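# Push all open drawers fully shut, nothing else disturbed

## Task

Close each drawer that is open until it is fully in, without shifting the cabinets or any other object from its starting place. The robot must not tip over or be left leaning, which counts as failure. A drawer that stays shut only because the robot is holding it does not count.

## Robot and tools

Robot: a Hello Robot Stretch 4, about 1.6 m tall, with one arm. It has an omni-wheel base (rim within 0.23 m of the base origin), a lift on a vertical mast, an arm that telescopes forward, a three-joint wrist (yaw, pitch, roll) and a two-finger gripper. Cameras: head_camera, head_left_camera, head_right_camera (all on the head) and wrist_camera.

Frames: the base frame sits on the floor below the base centre, x forward, y left, z up. hand_pose, a point between the open fingertips, is reported in this frame and may be slightly off. The odometry frame is the base frame as it was when the scene began; base_odometry counts wheel rotation only, so slipping looks like travel. Heading runs -3.142 to 3.142, positive to the left.

execute_actions: argument "actions" is a list holding one action or none (empty just returns state and pictures). Optional "cameras" picks which images come back: a list of names, null or ["all"] for all, [] for none. An action contains "base", "joints" or both, may add "pace" and "contact_limits", or else consists only of "end_of_arm". Motions in one action begin together.
- base: exactly one relative command, measured from where the base last reported itself. translate_m: drive straight, metres, forward positive, -2 to 2. strafe_m: slide sideways, metres, left positive, -2 to 2. rotate_rad: turn in place, radians, counter-clockwise positive, -3.2 to 3.2.
- joints: absolute targets keyed by name, each a single number. lift_m 0 to 1.2 m (height). arm_m 0 to 0.55 m (extension). wrist_yaw_rad -1.134 to 4.276 (0 points forward, positive turns left, 3.14 is stowed back; past 3.4 the arm may block it). wrist_pitch_rad -1.117 to 4.259 (0 level, 1.57 pointing down). wrist_roll_rad -1.117 to 4.259 (0 puts fingers level; positive turns clockwise viewed from behind). gripper_m -0.038 to 0.141 m, the fingertip gap; negative values press the tips together. Done tolerances: lift and arm ±0.004, yaw and roll ±0.02, pitch ±0.05, gripper ±0.004. Targets beyond a joint's range are clipped and reported; any other bad value or unknown key rejects the whole call.
- pace: "slow", "default", "fast", "max"; base speed up to 0.1/0.3/0.4/0.6 m/s and turning 1/2/3/4 rad/s, lowered when lift_m is above 0.2 (to 0.3 m/s and 1 rad/s at full height).
- contact_limits: only key arm_m, a number 0 (gentlest) to 0.75 (firmest), default 0.5; the arm stops when it pushes harder.
- end_of_arm: "enable_torque" re-powers wrist or gripper motors that shut off.
Each action runs at most 15 s. Joints or base left out of an action may still be driving toward an earlier target without the status showing it. A stop in one call cancels the remaining execute_actions, wait and finished_scene calls in that reply.

wait: "seconds" 0 to 10; commands nothing new, returns state and pictures.
zoom_image: "camera" plus "region" [x0, y0, x1, y1] in pixels of that camera's latest full image, top-left origin, at most 504x504.
finished_scene: "scene" integer, the current scene's number; irreversible, reports success and gives the next task. Replying with no tool call ends everything.

Results: base_status and joint_status tell how each motion ended: "done" (for the base, wheels turned the full amount even if slipping), "off_target" (stopped short, may still push), "contact_stop_at_<key>" (hit something; that part may go slack), "limit_stop_at_<name>" (built-in limit), "time_out", "torque_fault" (wrist motor went limp; send enable_torque). on_its_own lists uncommanded happenings; "held at" there is the held target. lidar_m: 12 distances in metres, 30-degree sectors, first straight ahead then counter-clockwise (4th left, 7th behind, 10th right); "-" means nothing seen or closer than 0.25 m; it misses glass, thin legs, much behind. wrist_depth_mm: 7x7 grid of median depths, 100 to 2000 mm, top-left first. turned_by_wheels vs turned_by_imu differing by over ~0.1 rad suggests a bump or slip. base_tilt in degrees (forward, right positive), with a fixed bias up to ~1.5. motor_effort: percent of maximum, positive toward larger joint values, bracket is the action's peak; wheel efforts positive turn the base right. Camera calibration (K, distortion, T_world_to_cam in the base frame) is given for projecting pixels; it has small errors, larger for the wrist camera.

Suggested start: unfold with lift_m 0.4 and wrist_yaw_rad 0 together. Approach a drawer front, set lift to its height, and extend the arm to push it closed using a moderate contact limit, then retract so the drawer stays shut on its own.

Avoid: leaning over 6 degrees (limit_stop_at_tilt makes lift, arm and wheels slack), hard or steady shoves with the gripper raised high, pressing the gripper into things with base or arm moves (torque faults), slamming drawers, moving the cabinet, and knocking objects over. Tilting the gripper up while rolled can trigger limit_stop_at_own_body. Fewer and shorter motions are better.

Each tool is called after "Call:" in YAML: its name, and indented under it one key for each argument.

## Session

Call:
execute_actions:
  actions: []

Scene clock: 0.00 s.
base_odometry: x=+0.000 y=+0.000 heading=+0.000 (m, m, rad; odometry frame)
turned_by_wheels: +0.000 (rad since the last result)
turned_by_imu: +0.000 (rad since the last result)
base_tilt: forward=+1.1 right=-0.4 (deg)
lidar_m: 0.68 1.07 1.08 1.27 2.39 2.42 2.24 0.89 0.86 0.91 1.59 0.67
base_status: not commanded
joint_positions: lift_m=+0.191 arm_m=-0.002 wrist_yaw_rad=+3.241 wrist_pitch_rad=-0.013 wrist_roll_rad=-0.003 gripper_m=+0.057
joint_status: not commanded
motor_effort: lift_m=+19 arm_m=+0 wrist_yaw_rad=-1 wrist_pitch_rad=-6 wrist_roll_rad=+1 gripper_m=-4 wheel_0=+1 wheel_1=+0 wheel_2=+0 (%)
hand_pose: x=-0.1272 y=+0.0584 z=+0.3727 quat_wxyz=(-0.050, +0.007, -0.001, +0.999) (m; base frame)
wrist_depth_mm: - - 133 - - - - / - - 132 - - - - / - - 132 253 - - - / - 134 135 - - - - / 188 1397 - - - - - / 194 1308 195 1397 197 1308 1308 / 191 842 917 143 976 866 917
pictures: head_camera, head_left_camera, head_right_camera, wrist_camera
Images, in order (width x height): head_camera 420x560, head_left_camera 420x672, head_right_camera 420x672, wrist_camera 616x392.

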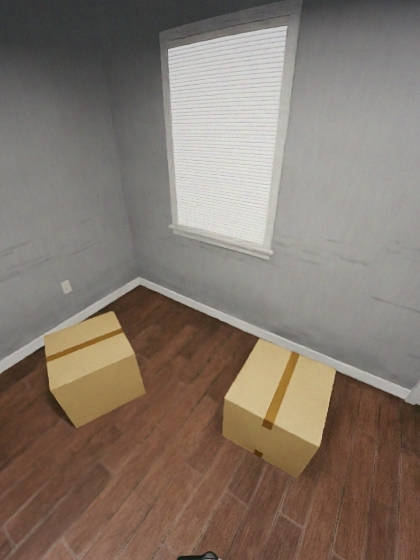

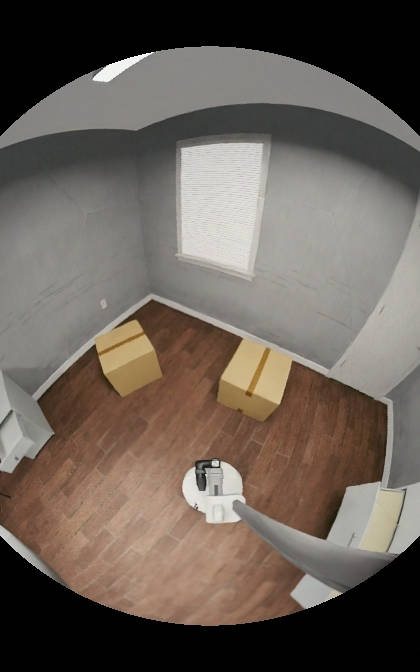

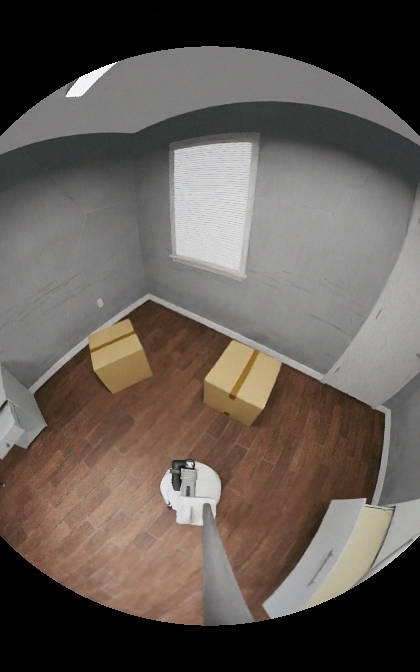

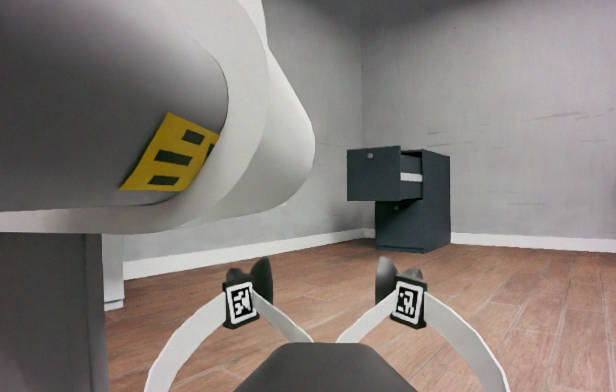

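Call:
execute_actions:
  actions:
    - {"base":{"rotate_rad":-2.1},"joints":{"lift_m":0.4,"wrist_yaw_rad":0,"gripper_m":0.0},"pace":"fast"}

Scene clock: 5.90 s.
base_odometry: x=+0.000 y=+0.000 heading=-2.100 (m, m, rad; odometry frame)
turned_by_wheels: -2.100 (rad since the last result)
turned_by_imu: -2.122 (rad since the last result)
base_tilt: forward=+1.0 right=-0.4 (deg)
lidar_m: 0.83 0.91 1.58 0.66 0.69 1.09 1.11 1.28 2.33 2.42 2.23 0.89
base_status: done
joint_positions: lift_m=+0.400 arm_m=-0.002 wrist_yaw_rad=+0.001 wrist_pitch_rad=-0.013 wrist_roll_rad=-0.003 gripper_m=+0.000
joint_status: all done
motor_effort: lift_m=+21(24) arm_m=+0(0) wrist_yaw_rad=-2(6) wrist_pitch_rad=-6(7) wrist_roll_rad=+0(1) gripper_m=-5(9) wheel_0=+1(11) wheel_1=+1(7) wheel_2=+0(9) (%)
hand_pose: x=+0.4570 y=-0.0873 z=+0.5818 quat_wxyz=(+1.000, -0.002, -0.006, +0.000) (m; base frame)
wrist_depth_mm: 1576 1576 1576 1537 1499 1499 1537 / 1618 1576 1042 1042 1025 1025 1499 / 1576 1576 1042 1042 1025 1025 1464 / 1618 683 683 676 668 668 661 / 1618 691 683 676 668 668 661 / 1618 683 683 192 183 661 654 / 1397 1430 1060 1042 1025 1042 1366
pictures: head_camera, head_left_camera, head_right_camera, wrist_camera
camera_calibration (this result's frames):
wrist_camera: T_world_to_cam=[[0.0473065, -0.998782, -0.0140432, -0.087821], [0.00805253, 0.0144398, -0.999863, 0.634952], [0.998848, 0.047187, 0.00872582, -0.231808], [0, 0, 0, 1]] pos_world=[0.230582, -0.0859442, 0.635655]
Images, in order (width x height): head_camera 420x560, head_left_camera 420x672, head_right_camera 420x672, wrist_camera 616x392.

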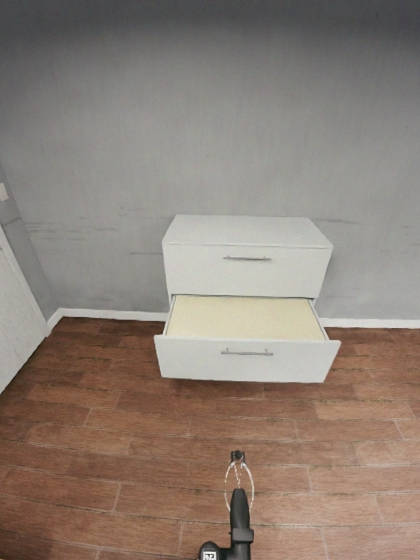

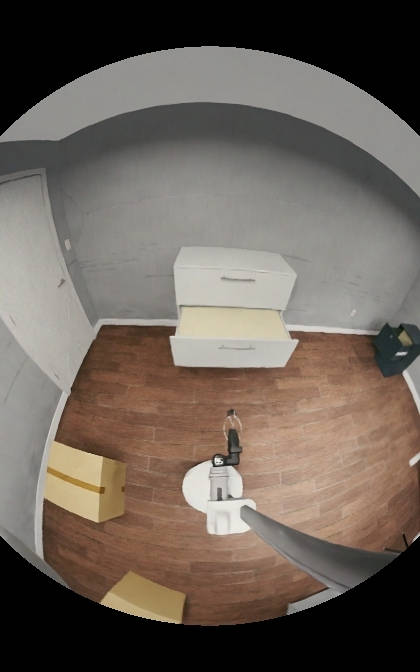

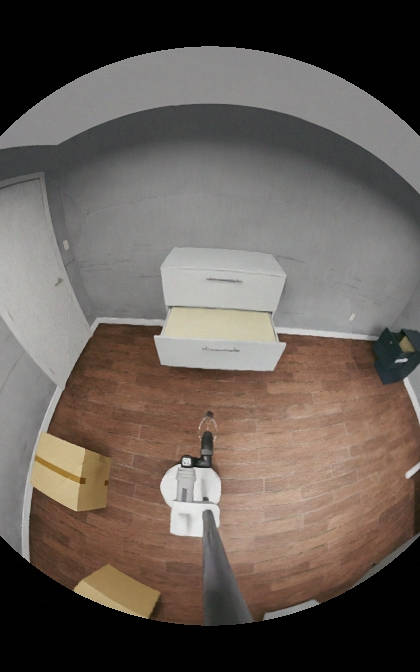

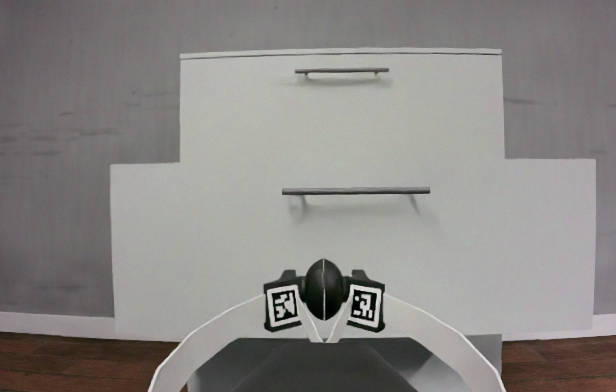

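Call:
execute_actions:
  actions:
    - {"base":{"translate_m":0.39},"joints":{"lift_m":0.35},"pace":"fast"}
  cameras: ["wrist_camera"]

Call:
execute_actions:
  actions:
    - {"joints":{"arm_m":0.36},"pace":"slow","contact_limits":{"arm_m":0.35}}
  cameras: ["wrist_camera","head_camera"]

Scene clock: 20.67 s.
base_odometry: x=-0.197 y=-0.337 heading=-2.100 (m, m, rad; odometry frame)
turned_by_wheels: +0.000 (rad since the last result)
turned_by_imu: -0.001 (rad since the last result)
base_tilt: forward=+1.1 right=-0.4 (deg)
lidar_m: 0.45 0.51 1.57 1.06 0.74 0.94 1.49 1.59 2.52 2.12 0.70 0.48
base_status: done
joint_positions: lift_m=+0.350 arm_m=-0.002 wrist_yaw_rad=+0.000 wrist_pitch_rad=-0.013 wrist_roll_rad=-0.003 gripper_m=+0.000
joint_status: all done
motor_effort: lift_m=+18(20) arm_m=+0(0) wrist_yaw_rad=-2(2) wrist_pitch_rad=-6(6) wrist_roll_rad=+1(2) gripper_m=-7(6) wheel_0=+0(9) wheel_1=-1(6) wheel_2=+1(15) (%)
hand_pose: x=+0.4570 y=-0.0874 z=+0.5321 quat_wxyz=(+1.000, -0.002, -0.006, +0.000) (m; base frame)
wrist_depth_mm: 1160 654 647 640 634 634 627 / 285 282 282 278 276 273 272 / 286 283 282 278 276 274 273 / 286 283 282 279 278 274 274 / 286 285 282 279 277 276 274 / 289 286 282 192 183 276 274 / 287 286 282 279 278 274 274
pictures: wrist_camera
camera_calibration (this result's frames):
wrist_camera: T_world_to_cam=[[0.0470052, -0.998796, -0.0140425, -0.0884689], [0.00807245, 0.0144374, -0.999863, 0.585226], [0.998862, 0.0468855, 0.00874136, -0.231385], [0, 0, 0, 1]] pos_world=[0.230556, -0.085963, 0.585926]
Images, in order (width x height): wrist_camera 616x392.

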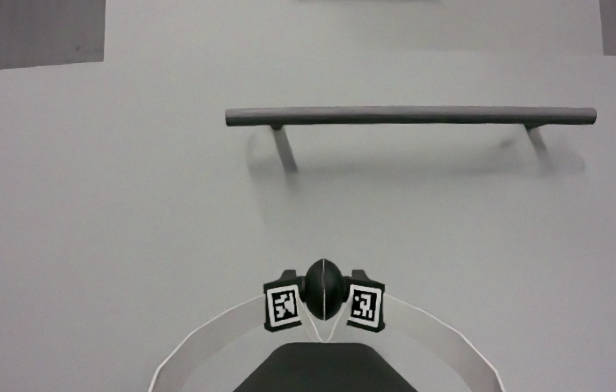

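Scene clock: 22.20 s.
base_odometry: x=-0.197 y=-0.337 heading=-2.100 (m, m, rad; odometry frame)
turned_by_wheels: +0.000 (rad since the last result)
turned_by_imu: +0.001 (rad since the last result)
base_tilt: forward=+1.0 right=-0.4 (deg)
lidar_m: 0.49 0.55 1.53 1.06 0.73 0.95 1.44 1.60 2.54 2.12 0.74 0.51
base_status: not commanded
joint_positions: lift_m=+0.350 arm_m=+0.057 wrist_yaw_rad=+0.000 wrist_pitch_rad=-0.013 wrist_roll_rad=-0.003 gripper_m=+0.000
joint_status: arm_m contact_stop (moved +0.059 of +0.362)
on_its_own: arm_m is slack since a contact_stop (your +0.360 is given up)
motor_effort: lift_m=+18(18) arm_m=+0(21) wrist_yaw_rad=+0(31) wrist_pitch_rad=-6(6) wrist_roll_rad=+1(1) gripper_m=-7(7) wheel_0=+0(5) wheel_1=+0(3) wheel_2=+1(12) (%)
contact_limits: arm_m 0.35
hand_pose: x=+0.5160 y=-0.0876 z=+0.5321 quat_wxyz=(+1.000, -0.002, -0.007, +0.000) (m; base frame)
wrist_depth_mm: 1118 591 585 580 413 574 564 / 262 260 258 256 254 253 251 / 263 260 259 257 254 253 252 / 263 262 259 257 255 253 252 / 264 262 259 257 256 254 252 / 264 263 259 191 183 254 253 / 265 262 260 258 256 254 253
pictures: head_camera, wrist_camera
camera_calibration (this result's frames):
wrist_camera: T_world_to_cam=[[0.0463145, -0.998828, -0.0140266, -0.0910973], [0.00834978, 0.0144283, -0.999861, 0.584683], [0.998892, 0.0461909, 0.00900824, -0.290548], [0, 0, 0, 1]] pos_world=[0.289563, -0.0860059, 0.585941]
Images, in order (width x height): head_camera 420x560, wrist_camera 616x392.

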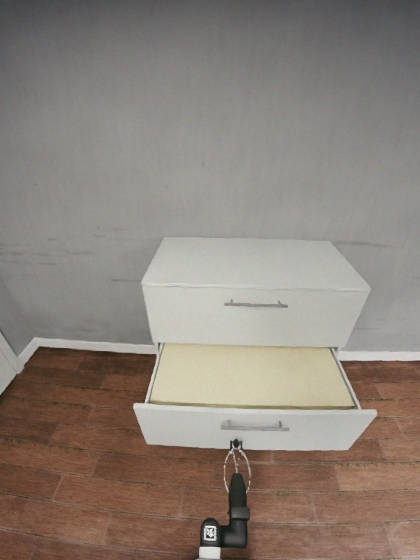

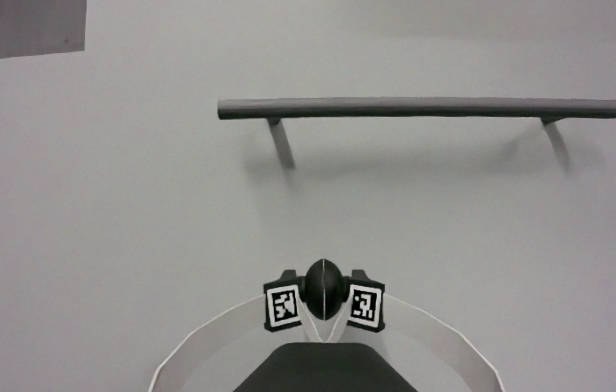

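Call:
execute_actions:
  actions:
    - {"joints":{"arm_m":0.40},"pace":"slow","contact_limits":{"arm_m":0.5}}
  cameras: ["wrist_camera","head_camera"]

Scene clock: 29.57 s.
base_odometry: x=-0.197 y=-0.337 heading=-2.100 (m, m, rad; odometry frame)
turned_by_wheels: +0.000 (rad since the last result)
turned_by_imu: +0.003 (rad since the last result)
base_tilt: forward=+0.9 right=-0.4 (deg)
lidar_m: 0.81 0.86 1.57 1.03 0.74 0.97 1.47 1.62 2.55 2.12 1.88 0.86
base_status: not commanded
joint_positions: lift_m=+0.350 arm_m=+0.398 wrist_yaw_rad=-0.003 wrist_pitch_rad=-0.014 wrist_roll_rad=-0.003 gripper_m=+0.000
joint_status: all done
motor_effort: lift_m=+18(18) arm_m=+9(19) wrist_yaw_rad=+8(28) wrist_pitch_rad=-3(6) wrist_roll_rad=+2(1) gripper_m=-6(7) wheel_0=+1(5) wheel_1=+1(3) wheel_2=-3(11) (%)
contact_limits: arm_m 0.5
hand_pose: x=+0.8575 y=-0.0883 z=+0.5324 quat_wxyz=(+1.000, -0.002, -0.007, -0.002) (m; base frame)
wrist_depth_mm: 241 239 235 234 231 230 229 / 238 237 235 233 232 230 229 / 238 237 236 234 232 231 229 / 238 237 236 235 232 232 229 / 239 237 236 235 234 231 230 / 240 238 236 199 183 232 230 / 240 239 236 235 234 231 230
pictures: head_camera, wrist_camera
camera_calibration (this result's frames):
wrist_camera: T_world_to_cam=[[0.0436461, -0.998949, -0.0139926, -0.105424], [0.0091186, 0.0144037, -0.999855, 0.581388], [0.999005, 0.0435121, 0.00973768, -0.632358], [0, 0, 0, 1]] pos_world=[0.631029, -0.0861717, 0.585986]
Images, in order (width x height): head_camera 420x560, wrist_camera 616x392.

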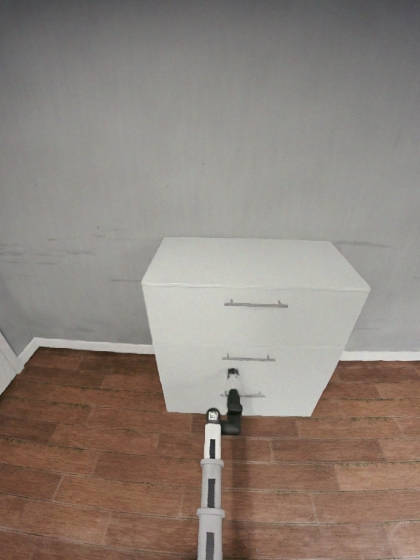

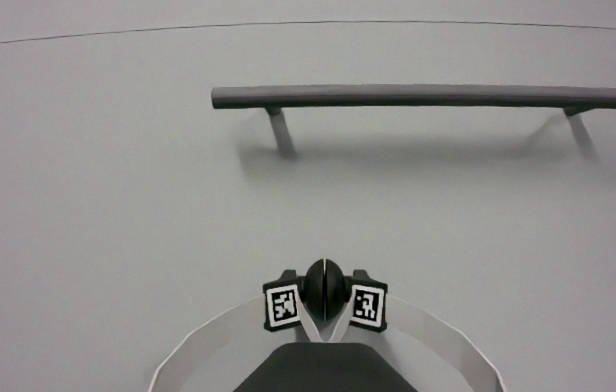

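Call:
execute_actions:
  actions:
    - {"joints":{"arm_m":0.415},"pace":"slow","contact_limits":{"arm_m":0.4}}
  cameras: ["wrist_camera"]

Scene clock: 33.40 s.
base_odometry: x=-0.197 y=-0.336 heading=-2.100 (m, m, rad; odometry frame)
turned_by_wheels: +0.000 (rad since the last result)
turned_by_imu: +0.001 (rad since the last result)
base_tilt: forward=+1.0 right=-0.5 (deg)
lidar_m: 0.81 0.87 1.56 1.03 0.71 0.96 1.47 1.64 2.51 2.11 1.89 0.85
base_status: not commanded
joint_positions: lift_m=+0.350 arm_m=+0.412 wrist_yaw_rad=-0.012 wrist_pitch_rad=-0.015 wrist_roll_rad=-0.003 gripper_m=+0.000
joint_status: all done
on_its_own: wrist_yaw_rad is at rest, and its effort (+33) is outside its rest range (-13 to +13)
motor_effort: lift_m=+18(18) arm_m=+19(18) wrist_yaw_rad=+33(33) wrist_pitch_rad=+0(3) wrist_roll_rad=+0(1) gripper_m=-3(7) wheel_0=+5(5) wheel_1=+4(4) wheel_2=-11(11) (%)
contact_limits: arm_m 0.4
hand_pose: x=+0.8699 y=-0.0908 z=+0.5327 quat_wxyz=(+1.000, -0.002, -0.008, -0.006) (m; base frame)
wrist_depth_mm: 230 230 229 228 226 226 224 / 230 230 229 227 226 225 225 / 231 229 229 228 226 226 225 / 232 230 229 229 228 226 225 / 232 231 230 229 228 227 225 / 233 231 183 200 182 227 226 / 233 232 230 229 229 227 227
pictures: wrist_camera
camera_calibration (this result's frames):
wrist_camera: T_world_to_cam=[[0.0350323, -0.999289, -0.0139336, -0.101013], [0.0104996, 0.0143094, -0.999842, 0.580457], [0.999331, 0.0348805, 0.0109934, -0.646385], [0, 0, 0, 1]] pos_world=[0.643397, -0.0867007, 0.586064]
Images, in order (width x height): wrist_camera 616x392.

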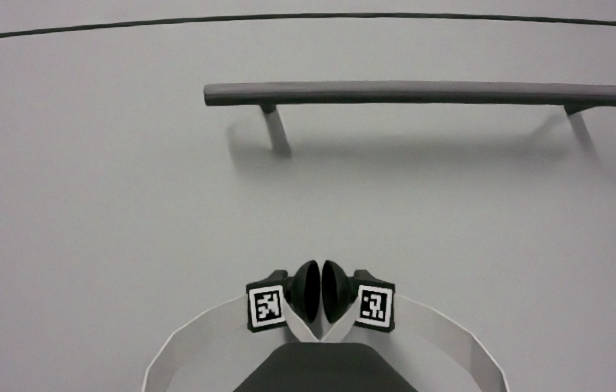

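Call:
execute_actions:
  actions:
    - {"base":{"translate_m":-0.25},"joints":{"arm_m":0.0},"pace":"fast"}
  cameras: ["wrist_camera","head_camera"]

Call:
execute_actions:
  actions:
    - {"base":{"rotate_rad":-1.57},"pace":"fast"}

Scene clock: 41.43 s.
base_odometry: x=-0.070 y=-0.121 heading=-2.100 (m, m, rad; odometry frame)
turned_by_wheels: +0.000 (rad since the last result)
turned_by_imu: +0.004 (rad since the last result)
base_tilt: forward=+1.0 right=-0.4 (deg)
lidar_m: 1.05 1.69 1.59 0.68 0.69 1.22 1.22 1.41 2.48 2.48 2.18 1.14
base_status: done
joint_positions: lift_m=+0.350 arm_m=+0.001 wrist_yaw_rad=+0.000 wrist_pitch_rad=-0.013 wrist_roll_rad=-0.003 gripper_m=+0.000
joint_status: all done
motor_effort: lift_m=+18(18) arm_m=-8(14) wrist_yaw_rad=+0(33) wrist_pitch_rad=-6(7) wrist_roll_rad=+1(1) gripper_m=-7(6) wheel_0=+2(2) wheel_1=+1(5) wheel_2=+0(7) (%)
hand_pose: x=+0.4607 y=-0.0875 z=+0.5321 quat_wxyz=(+1.000, -0.002, -0.006, +0.000) (m; base frame)
wrist_depth_mm: 1430 1430 904 891 891 878 1336 / 1464 1430 904 891 878 878 1397 / 1464 1430 904 878 891 878 1366 / 1464 1430 904 891 891 878 1366 / 1464 1464 904 891 891 878 1397 / 1430 1430 904 193 183 891 1366 / 1281 1229 904 904 878 878 1229
pictures: head_camera, wrist_camera
camera_calibration (this result's frames):
wrist_camera: T_world_to_cam=[[0.0464988, -0.99882, -0.0140401, -0.0885587], [0.00804061, 0.0144291, -0.999864, 0.585194], [0.998886, 0.0463795, 0.00870205, -0.2351], [0, 0, 0, 1]] pos_world=[0.23425, -0.0859942, 0.585917]
Images, in order (width x height): head_camera 420x560, wrist_camera 616x392.

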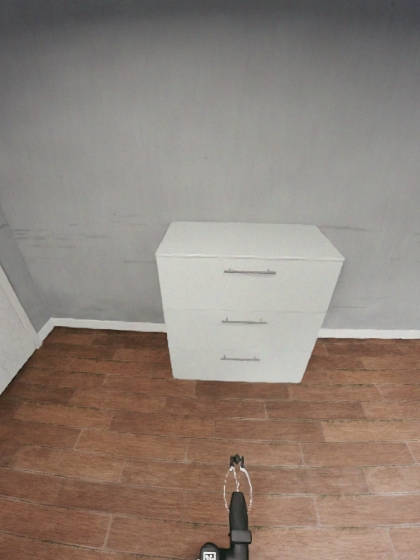

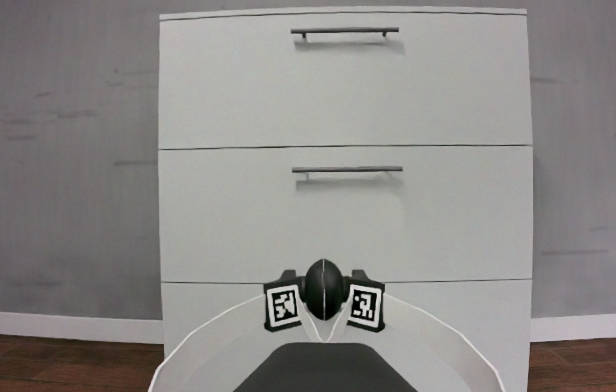

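Scene clock: 43.17 s.
base_odometry: x=-0.070 y=-0.121 heading=+2.613 (m, m, rad; odometry frame)
turned_by_wheels: -1.570 (rad since the last result)
turned_by_imu: -1.587 (rad since the last result)
base_tilt: forward=+1.0 right=-0.4 (deg)
lidar_m: 2.45 2.18 1.13 1.06 1.67 1.60 0.66 0.71 1.20 1.21 1.38 2.44
base_status: done
joint_positions: lift_m=+0.350 arm_m=+0.001 wrist_yaw_rad=+0.000 wrist_pitch_rad=-0.013 wrist_roll_rad=-0.003 gripper_m=+0.000
joint_status: not commanded
motor_effort: lift_m=+19(18) arm_m=-8(8) wrist_yaw_rad=-1(2) wrist_pitch_rad=-6(7) wrist_roll_rad=+1(1) gripper_m=-5(6) wheel_0=+1(9) wheel_1=+1(9) wheel_2=+1(11) (%)
hand_pose: x=+0.4607 y=-0.0874 z=+0.5320 quat_wxyz=(+1.000, -0.002, -0.006, +0.000) (m; base frame)
wrist_depth_mm: - - - - - - - / - - - - - - - / - - - - - - - / - 1921 - - - - - / - - - - - - - / 1808 1921 1756 191 183 1808 1756 / 1281 1308 1182 1336 1229 1138 1229
pictures: head_camera, head_left_camera, head_right_camera, wrist_camera
camera_calibration (this result's frames):
wrist_camera: T_world_to_cam=[[0.0467973, -0.998806, -0.0140392, -0.0886114], [0.00803686, 0.0144306, -0.999864, 0.585156], [0.998872, 0.0466781, 0.00870258, -0.235103], [0, 0, 0, 1]] pos_world=[0.234282, -0.0859756, 0.585878]
Images, in order (width x height): head_camera 420x560, head_left_camera 420x672, head_right_camera 420x672, wrist_camera 616x392.

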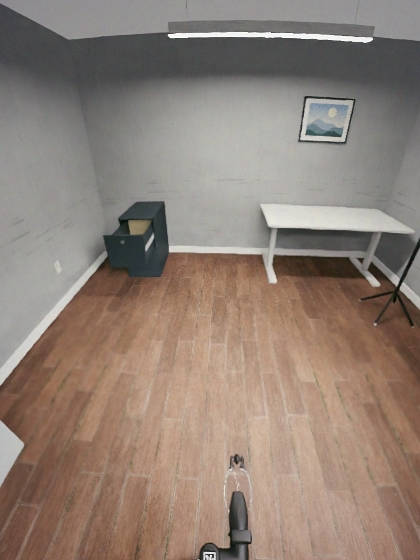

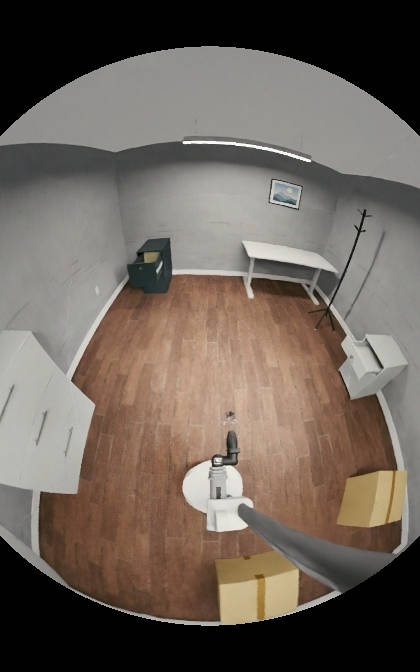

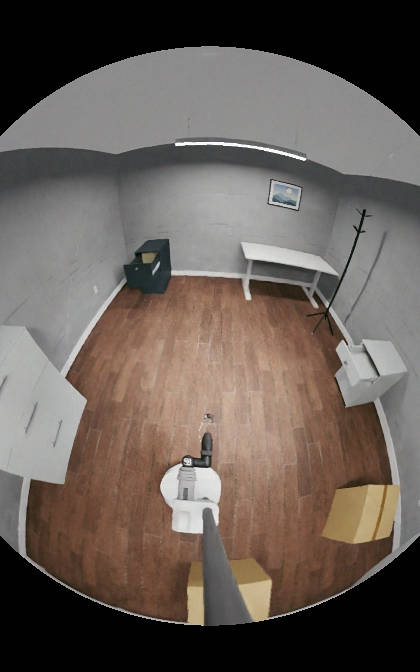

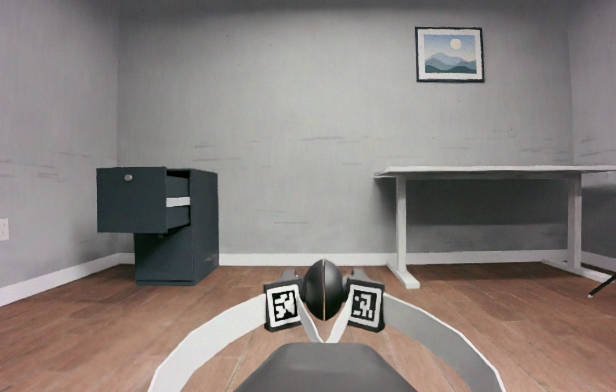

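Call:
execute_actions:
  actions:
    - {"base":{"translate_m":1.45},"pace":"max"}
  cameras: []

Call:
execute_actions:
  actions:
    - {"base":{"strafe_m":1.0},"pace":"max"}
  cameras: ["wrist_camera","head_camera"]

Scene clock: 57.33 s.
base_odometry: x=-1.323 y=+0.610 heading=+2.613 (m, m, rad; odometry frame)
turned_by_wheels: +0.000 (rad since the last result)
turned_by_imu: -0.007 (rad since the last result)
base_tilt: forward=+1.0 right=-0.4 (deg)
lidar_m: 1.72 0.99 0.90 1.58 1.39 1.56 2.10 2.06 1.30 1.57 1.31 1.06
base_status: done
joint_positions: lift_m=+0.350 arm_m=+0.001 wrist_yaw_rad=+0.000 wrist_pitch_rad=-0.013 wrist_roll_rad=-0.003 gripper_m=+0.000
joint_status: not commanded
motor_effort: lift_m=+19(19) arm_m=-7(7) wrist_yaw_rad=-1(1) wrist_pitch_rad=-6(6) wrist_roll_rad=+2(2) gripper_m=-7(6) wheel_0=-1(9) wheel_1=+0(6) wheel_2=+0(15) (%)
hand_pose: x=+0.4607 y=-0.0874 z=+0.5320 quat_wxyz=(+1.000, -0.002, -0.006, +0.000) (m; base frame)
wrist_depth_mm: 1537 1537 1537 1537 1499 1537 1499 / 1537 1576 1576 1576 1499 1499 1499 / 1576 1537 1537 1576 1537 1537 1025 / 1078 1537 1576 1537 1537 1499 1499 / 1078 1576 1576 1576 1537 1499 1537 / 1060 1537 1537 192 183 1499 1537 / 1060 1281 1160 1366 1229 1078 1229
pictures: none
No camera images: the call's "cameras" was empty. Leave "cameras" out to get every camera's image.

Scene clock: 60.53 s.
base_odometry: x=-1.827 y=-0.254 heading=+2.613 (m, m, rad; odometry frame)
turned_by_wheels: +0.000 (rad since the last result)
turned_by_imu: -0.003 (rad since the last result)
base_tilt: forward=+0.8 right=-0.5 (deg)
lidar_m: 0.60 0.82 0.59 0.55 0.58 0.84 0.83 2.39 2.34 2.28 1.77 0.64
base_status: done
joint_positions: lift_m=+0.350 arm_m=+0.001 wrist_yaw_rad=+0.000 wrist_pitch_rad=-0.013 wrist_roll_rad=-0.003 gripper_m=+0.000
joint_status: not commanded
motor_effort: lift_m=+19(19) arm_m=-7(7) wrist_yaw_rad=-1(1) wrist_pitch_rad=-6(6) wrist_roll_rad=+2(0) gripper_m=-7(7) wheel_0=-1(12) wheel_1=+1(12) wheel_2=+0(0) (%)
hand_pose: x=+0.4607 y=-0.0874 z=+0.5320 quat_wxyz=(+1.000, -0.002, -0.006, +0.000) (m; base frame)
wrist_depth_mm: 931 1336 1576 1537 1537 1537 1537 / 946 1366 394 394 397 394 1499 / 946 1366 392 394 394 394 1537 / 931 1366 394 394 394 397 1537 / 931 1366 394 397 397 397 1537 / 917 1366 397 191 183 397 1537 / 904 1205 397 397 397 397 1255
pictures: head_camera, wrist_camera
camera_calibration (this result's frames):
wrist_camera: T_world_to_cam=[[0.0467941, -0.998806, -0.0140378, -0.0886115], [0.00806716, 0.0144306, -0.999863, 0.585095], [0.998872, 0.0466745, 0.00873279, -0.2351], [0, 0, 0, 1]] pos_world=[0.234261, -0.0859758, 0.585825]
Images, in order (width x height): head_camera 420x560, wrist_camera 616x392.

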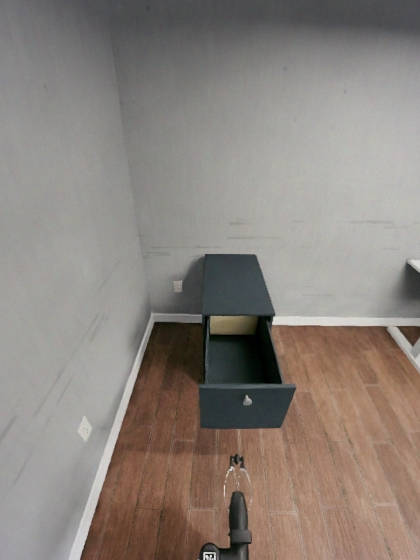

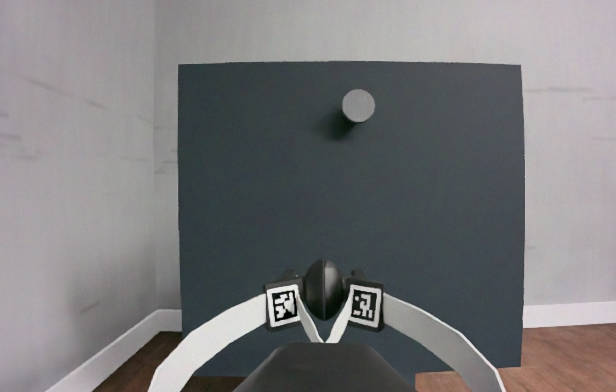

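Call:
execute_actions:
  actions:
    - {"base":{"translate_m":0.13},"pace":"fast"}
  cameras: []

Call:
execute_actions:
  actions:
    - {"joints":{"arm_m":0.38},"pace":"slow","contact_limits":{"arm_m":0.45}}
  cameras: ["wrist_camera","head_camera"]

Scene clock: 72.13 s.
base_odometry: x=-1.939 y=-0.188 heading=+2.613 (m, m, rad; odometry frame)
turned_by_wheels: +0.000 (rad since the last result)
turned_by_imu: +0.001 (rad since the last result)
base_tilt: forward=+1.0 right=-0.4 (deg)
lidar_m: 0.46 0.82 0.58 0.56 0.60 0.83 0.97 2.50 2.32 2.33 1.71 0.48
base_status: done
joint_positions: lift_m=+0.350 arm_m=+0.001 wrist_yaw_rad=+0.000 wrist_pitch_rad=-0.013 wrist_roll_rad=-0.003 gripper_m=+0.000
joint_status: not commanded
motor_effort: lift_m=+19(19) arm_m=-8(8) wrist_yaw_rad=-2(1) wrist_pitch_rad=-6(6) wrist_roll_rad=+2(2) gripper_m=-7(6) wheel_0=-1(8) wheel_1=-1(5) wheel_2=+0(13) (%)
hand_pose: x=+0.4607 y=-0.0874 z=+0.5320 quat_wxyz=(+1.000, -0.002, -0.006, +0.000) (m; base frame)
wrist_depth_mm: 946 262 263 262 263 263 264 / 931 262 263 263 263 263 263 / 946 262 262 263 264 263 265 / 946 263 264 263 264 264 264 / 931 264 264 265 265 264 265 / 931 264 263 192 183 266 266 / 917 264 265 264 265 265 265
pictures: none
No camera images: the call's "cameras" was empty. Leave "cameras" out to get every camera's image.

Scene clock: 77.20 s.
base_odometry: x=-1.939 y=-0.188 heading=+2.614 (m, m, rad; odometry frame)
turned_by_wheels: +0.000 (rad since the last result)
turned_by_imu: +0.002 (rad since the last result)
base_tilt: forward=+1.0 right=-0.5 (deg)
lidar_m: 0.80 0.81 0.58 0.56 0.60 0.83 0.96 2.50 2.32 2.30 1.71 0.86
base_status: not commanded
joint_positions: lift_m=+0.350 arm_m=+0.378 wrist_yaw_rad=+0.001 wrist_pitch_rad=-0.014 wrist_roll_rad=-0.003 gripper_m=+0.000
joint_status: all done
motor_effort: lift_m=+20(20) arm_m=+9(11) wrist_yaw_rad=-3(8) wrist_pitch_rad=-4(6) wrist_roll_rad=+2(1) gripper_m=-7(6) wheel_0=+1(1) wheel_1=+1(1) wheel_2=-2(4) (%)
contact_limits: arm_m 0.45
hand_pose: x=+0.8379 y=-0.0872 z=+0.5322 quat_wxyz=(+1.000, -0.002, -0.007, +0.000) (m; base frame)
wrist_depth_mm: 917 232 233 233 204 233 233 / 878 233 233 234 234 233 234 / 878 234 234 234 234 235 234 / 904 234 234 234 234 235 234 / 891 234 234 235 235 236 235 / 931 235 235 193 183 236 236 / 917 236 235 236 235 236 236
pictures: head_camera, wrist_camera
camera_calibration (this result's frames):
wrist_camera: T_world_to_cam=[[0.0476295, -0.998767, -0.0140025, -0.106736], [0.00880015, 0.0144375, -0.999857, 0.581647], [0.998826, 0.0474995, 0.00947695, -0.612164], [0, 0, 0, 1]] pos_world=[0.611411, -0.0859245, 0.585871]
Images, in order (width x height): head_camera 420x560, wrist_camera 616x392.

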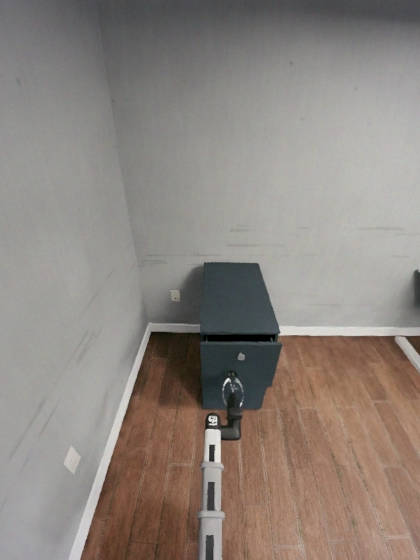

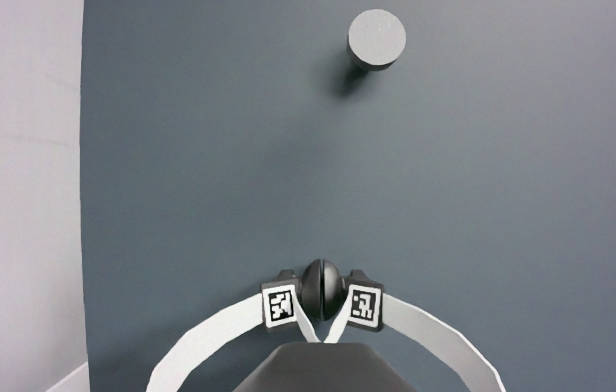

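Call:
zoom_image:
  camera: "head_camera"
  region: [180, 300, 300, 420]

Region (180, 300, 300, 420) of head_camera's 420x560 image, scaled by 4.200, with more detail than that image has.

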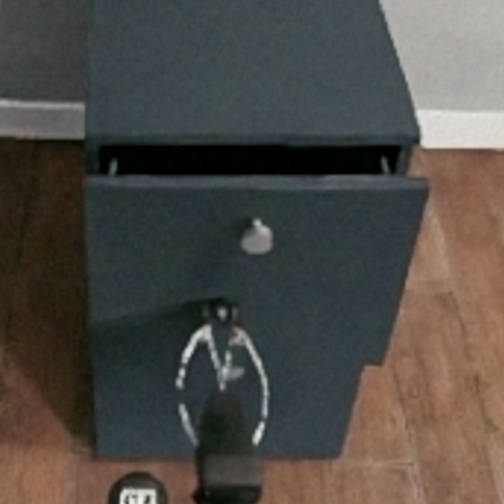

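Call:
execute_actions:
  actions:
    - {"joints":{"arm_m":0.435},"pace":"slow","contact_limits":{"arm_m":0.3}}
  cameras: ["head_camera"]

Call:
zoom_image:
  camera: "head_camera"
  region: [180, 300, 300, 420]

Scene clock: 84.50 s.
base_odometry: x=-1.939 y=-0.188 heading=+2.614 (m, m, rad; odometry frame)
turned_by_wheels: +0.000 (rad since the last result)
turned_by_imu: +0.002 (rad since the last result)
base_tilt: forward=+1.2 right=-0.6 (deg)
lidar_m: 0.86 0.81 0.59 0.56 0.58 0.84 0.95 2.50 2.32 2.33 1.71 0.93
base_status: not commanded
joint_positions: lift_m=+0.350 arm_m=+0.433 wrist_yaw_rad=+0.001 wrist_pitch_rad=-0.013 wrist_roll_rad=-0.003 gripper_m=+0.000
joint_status: all done
motor_effort: lift_m=+19(19) arm_m=+8(8) wrist_yaw_rad=-2(4) wrist_pitch_rad=-4(4) wrist_roll_rad=+0(1) gripper_m=-6(6) wheel_0=+2(2) wheel_1=+1(1) wheel_2=-2(2) (%)
contact_limits: arm_m 0.3
hand_pose: x=+0.8929 y=-0.0873 z=+0.5321 quat_wxyz=(+1.000, -0.002, -0.007, +0.000) (m; base frame)
wrist_depth_mm: 866 233 234 233 204 234 234 / 878 233 232 233 234 234 234 / 891 233 234 234 234 234 235 / 891 233 234 235 235 235 235 / 878 233 235 235 235 236 236 / 878 235 235 193 183 235 236 / 904 235 236 236 236 236 236
pictures: head_camera
Images, in order (width x height): head_camera 420x560.

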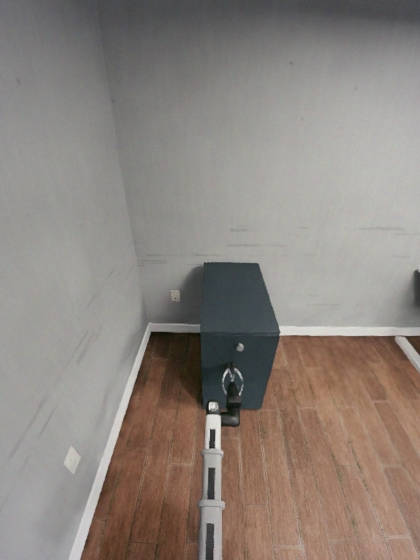

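Region (180, 300, 300, 420) of head_camera's 420x560 image, scaled by 4.200, with more detail than that image has.

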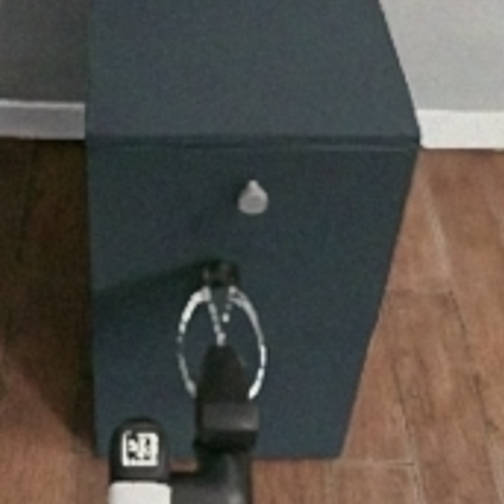

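Nearly flush; a little more to hit the stop.

Call:
execute_actions:
  actions:
    - {"joints":{"arm_m":0.448},"pace":"slow","contact_limits":{"arm_m":0.3}}
  cameras: ["head_camera"]

Scene clock: 88.30 s.
base_odometry: x=-1.939 y=-0.188 heading=+2.613 (m, m, rad; odometry frame)
turned_by_wheels: +0.000 (rad since the last result)
turned_by_imu: +0.001 (rad since the last result)
base_tilt: forward=+1.0 right=-0.5 (deg)
lidar_m: 0.87 0.82 0.59 0.54 0.60 0.84 0.97 2.48 2.33 2.30 1.71 0.92
base_status: not commanded
joint_positions: lift_m=+0.350 arm_m=+0.445 wrist_yaw_rad=-0.006 wrist_pitch_rad=-0.014 wrist_roll_rad=-0.003 gripper_m=+0.000
joint_status: all done
on_its_own: wrist_yaw_rad is at rest, and its effort (+17) is outside its rest range (-13 to +13)
motor_effort: lift_m=+20(19) arm_m=+15(14) wrist_yaw_rad=+17(17) wrist_pitch_rad=-4(5) wrist_roll_rad=+2(2) gripper_m=-2(6) wheel_0=+3(3) wheel_1=+3(2) wheel_2=-7(7) (%)
contact_limits: arm_m 0.3
hand_pose: x=+0.9041 y=-0.0892 z=+0.5322 quat_wxyz=(+1.000, -0.002, -0.007, -0.003) (m; base frame)
wrist_depth_mm: 891 228 228 229 214 229 230 / 842 228 229 229 229 230 230 / 854 229 229 229 230 231 232 / 854 229 229 231 230 231 232 / 891 229 230 230 231 231 231 / 878 229 182 200 183 232 232 / 866 229 230 231 231 233 233
pictures: head_camera
Images, in order (width x height): head_camera 420x560.

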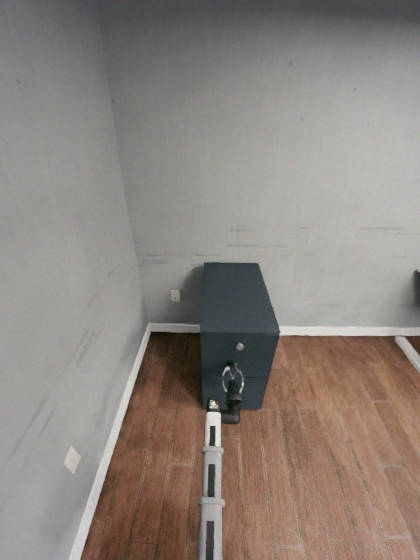

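Call:
execute_actions:
  actions:
    - {"base":{"translate_m":-0.75},"joints":{"arm_m":0.0},"pace":"max"}
  cameras: ["wrist_camera"]

Call:
execute_actions:
  actions:
    - {"base":{"rotate_rad":-1.51},"pace":"fast"}

Scene clock: 97.97 s.
base_odometry: x=-1.291 y=-0.566 heading=+2.613 (m, m, rad; odometry frame)
turned_by_wheels: +0.000 (rad since the last result)
turned_by_imu: +0.007 (rad since the last result)
base_tilt: forward=+1.0 right=-0.5 (deg)
lidar_m: 1.60 0.83 0.60 0.57 0.31 0.25 0.42 1.83 2.45 2.23 2.24 2.18
base_status: done
joint_positions: lift_m=+0.350 arm_m=+0.001 wrist_yaw_rad=+0.000 wrist_pitch_rad=-0.013 wrist_roll_rad=-0.003 gripper_m=+0.000
joint_status: all done
motor_effort: lift_m=+19(19) arm_m=-7(8) wrist_yaw_rad=+0(17) wrist_pitch_rad=-6(7) wrist_roll_rad=+0(2) gripper_m=-6(8) wheel_0=-1(3) wheel_1=+0(6) wheel_2=-1(11) (%)
hand_pose: x=+0.4606 y=-0.0875 z=+0.5320 quat_wxyz=(+1.000, -0.002, -0.006, +0.000) (m; base frame)
wrist_depth_mm: 946 1366 - - - - - / 946 1366 - - - - - / 946 1397 - - - - - / 931 1397 - 1464 - - - / 946 1366 - 1464 - - - / 931 1308 1661 191 183 1756 1756 / 904 1229 1182 1336 1229 1138 1229
pictures: wrist_camera
camera_calibration (this result's frames):
wrist_camera: T_world_to_cam=[[0.0465019, -0.99882, -0.0140318, -0.0885617], [0.00809297, 0.0144232, -0.999863, 0.58508], [0.998885, 0.046382, 0.00875412, -0.235054], [0, 0, 0, 1]] pos_world=[0.234175, -0.0859937, 0.585815]
Images, in order (width x height): wrist_camera 616x392.

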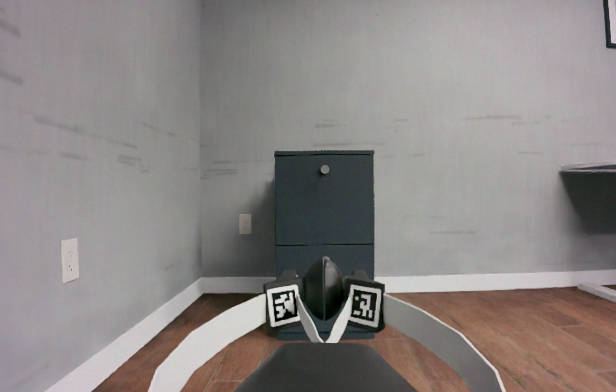

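Scene clock: 99.67 s.
base_odometry: x=-1.291 y=-0.566 heading=+1.103 (m, m, rad; odometry frame)
turned_by_wheels: -1.510 (rad since the last result)
turned_by_imu: -1.527 (rad since the last result)
base_tilt: forward=+1.1 right=-0.5 (deg)
lidar_m: 2.22 2.19 2.28 1.63 0.76 0.59 0.56 0.29 0.25 0.54 1.83 2.46
base_status: done
joint_positions: lift_m=+0.350 arm_m=+0.001 wrist_yaw_rad=+0.000 wrist_pitch_rad=-0.013 wrist_roll_rad=-0.003 gripper_m=+0.000
joint_status: not commanded
motor_effort: lift_m=+20(19) arm_m=-7(7) wrist_yaw_rad=-1(1) wrist_pitch_rad=-6(6) wrist_roll_rad=+2(3) gripper_m=-5(7) wheel_0=+0(4) wheel_1=-1(9) wheel_2=-1(5) (%)
hand_pose: x=+0.4606 y=-0.0874 z=+0.5320 quat_wxyz=(+1.000, -0.002, -0.006, +0.000) (m; base frame)
wrist_depth_mm: - - - - - - - / - - - - - - - / - - - - - - - / - - - - - - - / - - - - - - 1863 / 1808 1863 1756 191 183 1808 1756 / 1281 1308 1182 1336 1229 1138 1255
pictures: head_camera, head_left_camera, head_right_camera, wrist_camera
camera_calibration (this result's frames):
wrist_camera: T_world_to_cam=[[0.0467855, -0.998806, -0.014031, -0.0886113], [0.00808892, 0.0144248, -0.999863, 0.585081], [0.998872, 0.0466656, 0.00875413, -0.235059], [0, 0, 0, 1]] pos_world=[0.234207, -0.085976, 0.585815]
Images, in order (width x height): head_camera 420x560, head_left_camera 420x672, head_right_camera 420x672, wrist_camera 616x392.

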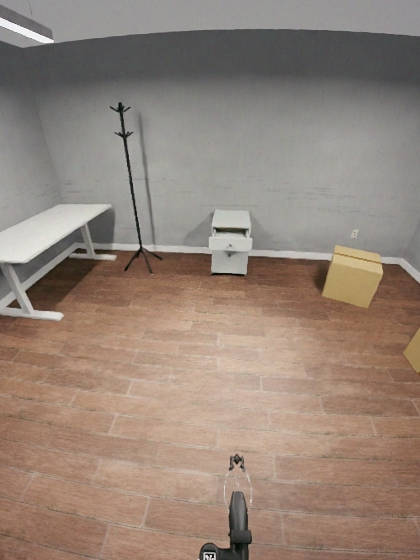

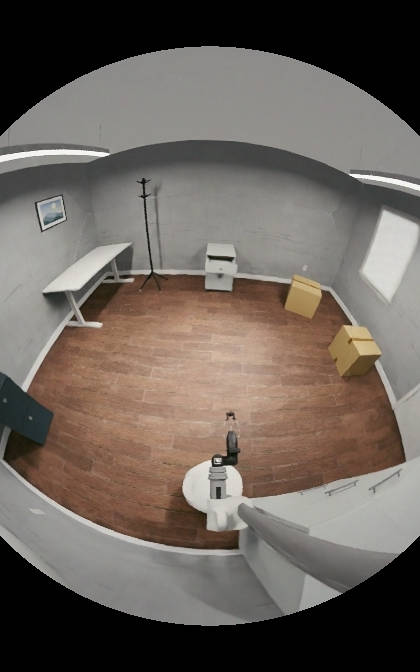

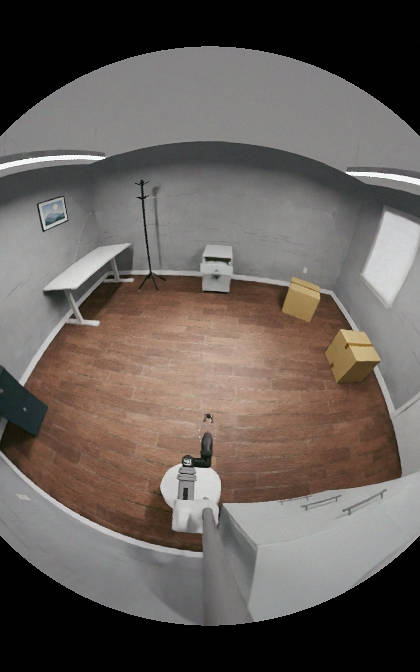

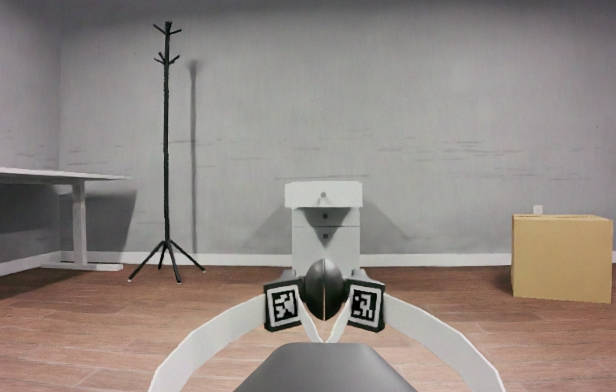

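Call:
execute_actions:
  actions:
    - {"base":{"translate_m":1.55},"joints":{"lift_m":0.4},"pace":"max"}
  cameras: ["wrist_camera","head_camera"]

Scene clock: 108.83 s.
base_odometry: x=-0.592 y=+0.817 heading=+1.103 (m, m, rad; odometry frame)
turned_by_wheels: +0.000 (rad since the last result)
turned_by_imu: -0.008 (rad since the last result)
base_tilt: forward=+1.0 right=-0.4 (deg)
lidar_m: 0.65 1.37 1.50 1.48 2.01 2.20 1.67 1.73 1.63 1.58 1.30 0.71
base_status: done
joint_positions: lift_m=+0.400 arm_m=+0.001 wrist_yaw_rad=+0.000 wrist_pitch_rad=-0.013 wrist_roll_rad=-0.003 gripper_m=+0.000
joint_status: all done
motor_effort: lift_m=+21(27) arm_m=-7(7) wrist_yaw_rad=-1(1) wrist_pitch_rad=-6(7) wrist_roll_rad=+0(2) gripper_m=-6(5) wheel_0=+0(5) wheel_1=+1(7) wheel_2=-1(16) (%)
hand_pose: x=+0.4606 y=-0.0874 z=+0.5818 quat_wxyz=(+1.000, -0.002, -0.006, +0.000) (m; base frame)
wrist_depth_mm: 1499 1430 1430 1366 1336 1336 1308 / 1499 1464 1430 1397 1366 1336 1308 / 1464 1464 1397 1366 1366 1366 1336 / 1499 1430 488 480 469 1336 1308 / 1464 1464 484 477 469 462 1336 / 1464 1464 488 192 183 1336 1336 / 1366 1430 778 768 768 1255 1308
pictures: head_camera, wrist_camera
camera_calibration (this result's frames):
wrist_camera: T_world_to_cam=[[0.0467821, -0.998807, -0.0140265, -0.0879138], [0.00818394, 0.0144247, -0.999862, 0.634904], [0.998872, 0.0466608, 0.00884899, -0.235548], [0, 0, 0, 1]] pos_world=[0.234199, -0.0859763, 0.635668]
Images, in order (width x height): head_camera 420x560, wrist_camera 616x392.

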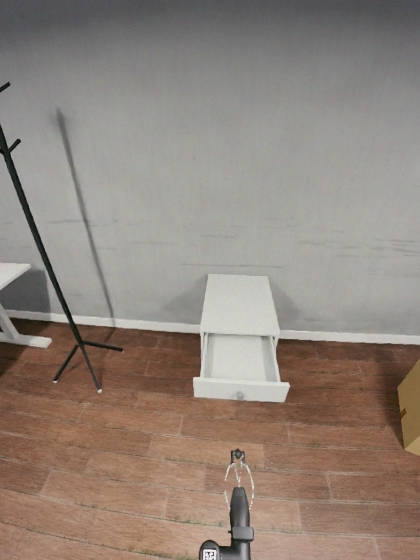

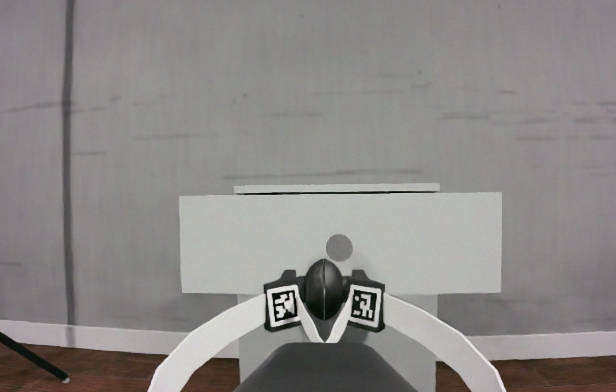

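Call:
execute_actions:
  actions:
    - {"base":{"rotate_rad":-0.03},"joints":{"gripper_m":0.075,"arm_m":0.17,"lift_m":0.394}}
  cameras: ["wrist_camera"]

Scene clock: 122.03 s.
base_odometry: x=-0.592 y=+0.817 heading=+1.073 (m, m, rad; odometry frame)
turned_by_wheels: -0.030 (rad since the last result)
turned_by_imu: -0.029 (rad since the last result)
base_tilt: forward=+0.9 right=-0.4 (deg)
lidar_m: 0.66 1.38 1.54 1.48 2.00 2.20 1.66 1.70 1.66 1.54 1.31 0.70
base_status: done
joint_positions: lift_m=+0.394 arm_m=+0.169 wrist_yaw_rad=+0.000 wrist_pitch_rad=-0.013 wrist_roll_rad=-0.003 gripper_m=+0.075
joint_status: all done
motor_effort: lift_m=+17(20) arm_m=+8(10) wrist_yaw_rad=-2(0) wrist_pitch_rad=-6(6) wrist_roll_rad=+2(1) gripper_m=-3(2) wheel_0=+0(7) wheel_1=-1(4) wheel_2=+1(3) (%)
hand_pose: x=+0.6280 y=-0.0874 z=+0.5762 quat_wxyz=(+1.000, -0.002, -0.006, +0.000) (m; base frame)
wrist_depth_mm: 1255 1255 1229 1205 1205 1182 1160 / 1281 1229 1229 1229 1205 1182 1182 / 1255 1255 1255 1229 1205 1182 1182 / 1281 315 314 310 307 306 1160 / 1281 315 312 310 307 306 304 / 1281 315 193 312 199 306 304 / 1255 1229 609 143 603 1182 1182
pictures: wrist_camera
camera_calibration (this result's frames):
wrist_camera: T_world_to_cam=[[0.0468737, -0.998802, -0.014028, -0.0958539], [0.00815202, 0.0144255, -0.999863, 0.627869], [0.998868, 0.0467529, 0.00881843, -0.402667], [0, 0, 0, 1]] pos_world=[0.401585, -0.0859706, 0.629989]
Images, in order (width x height): wrist_camera 616x392.

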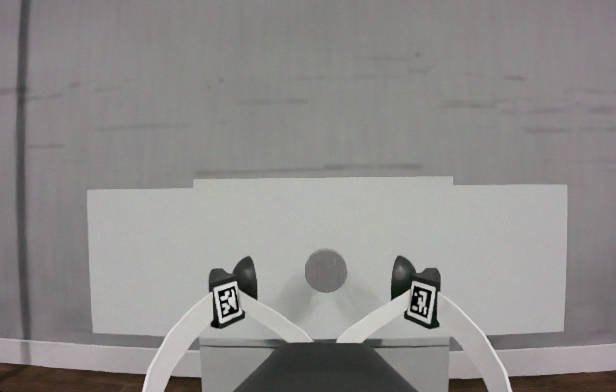

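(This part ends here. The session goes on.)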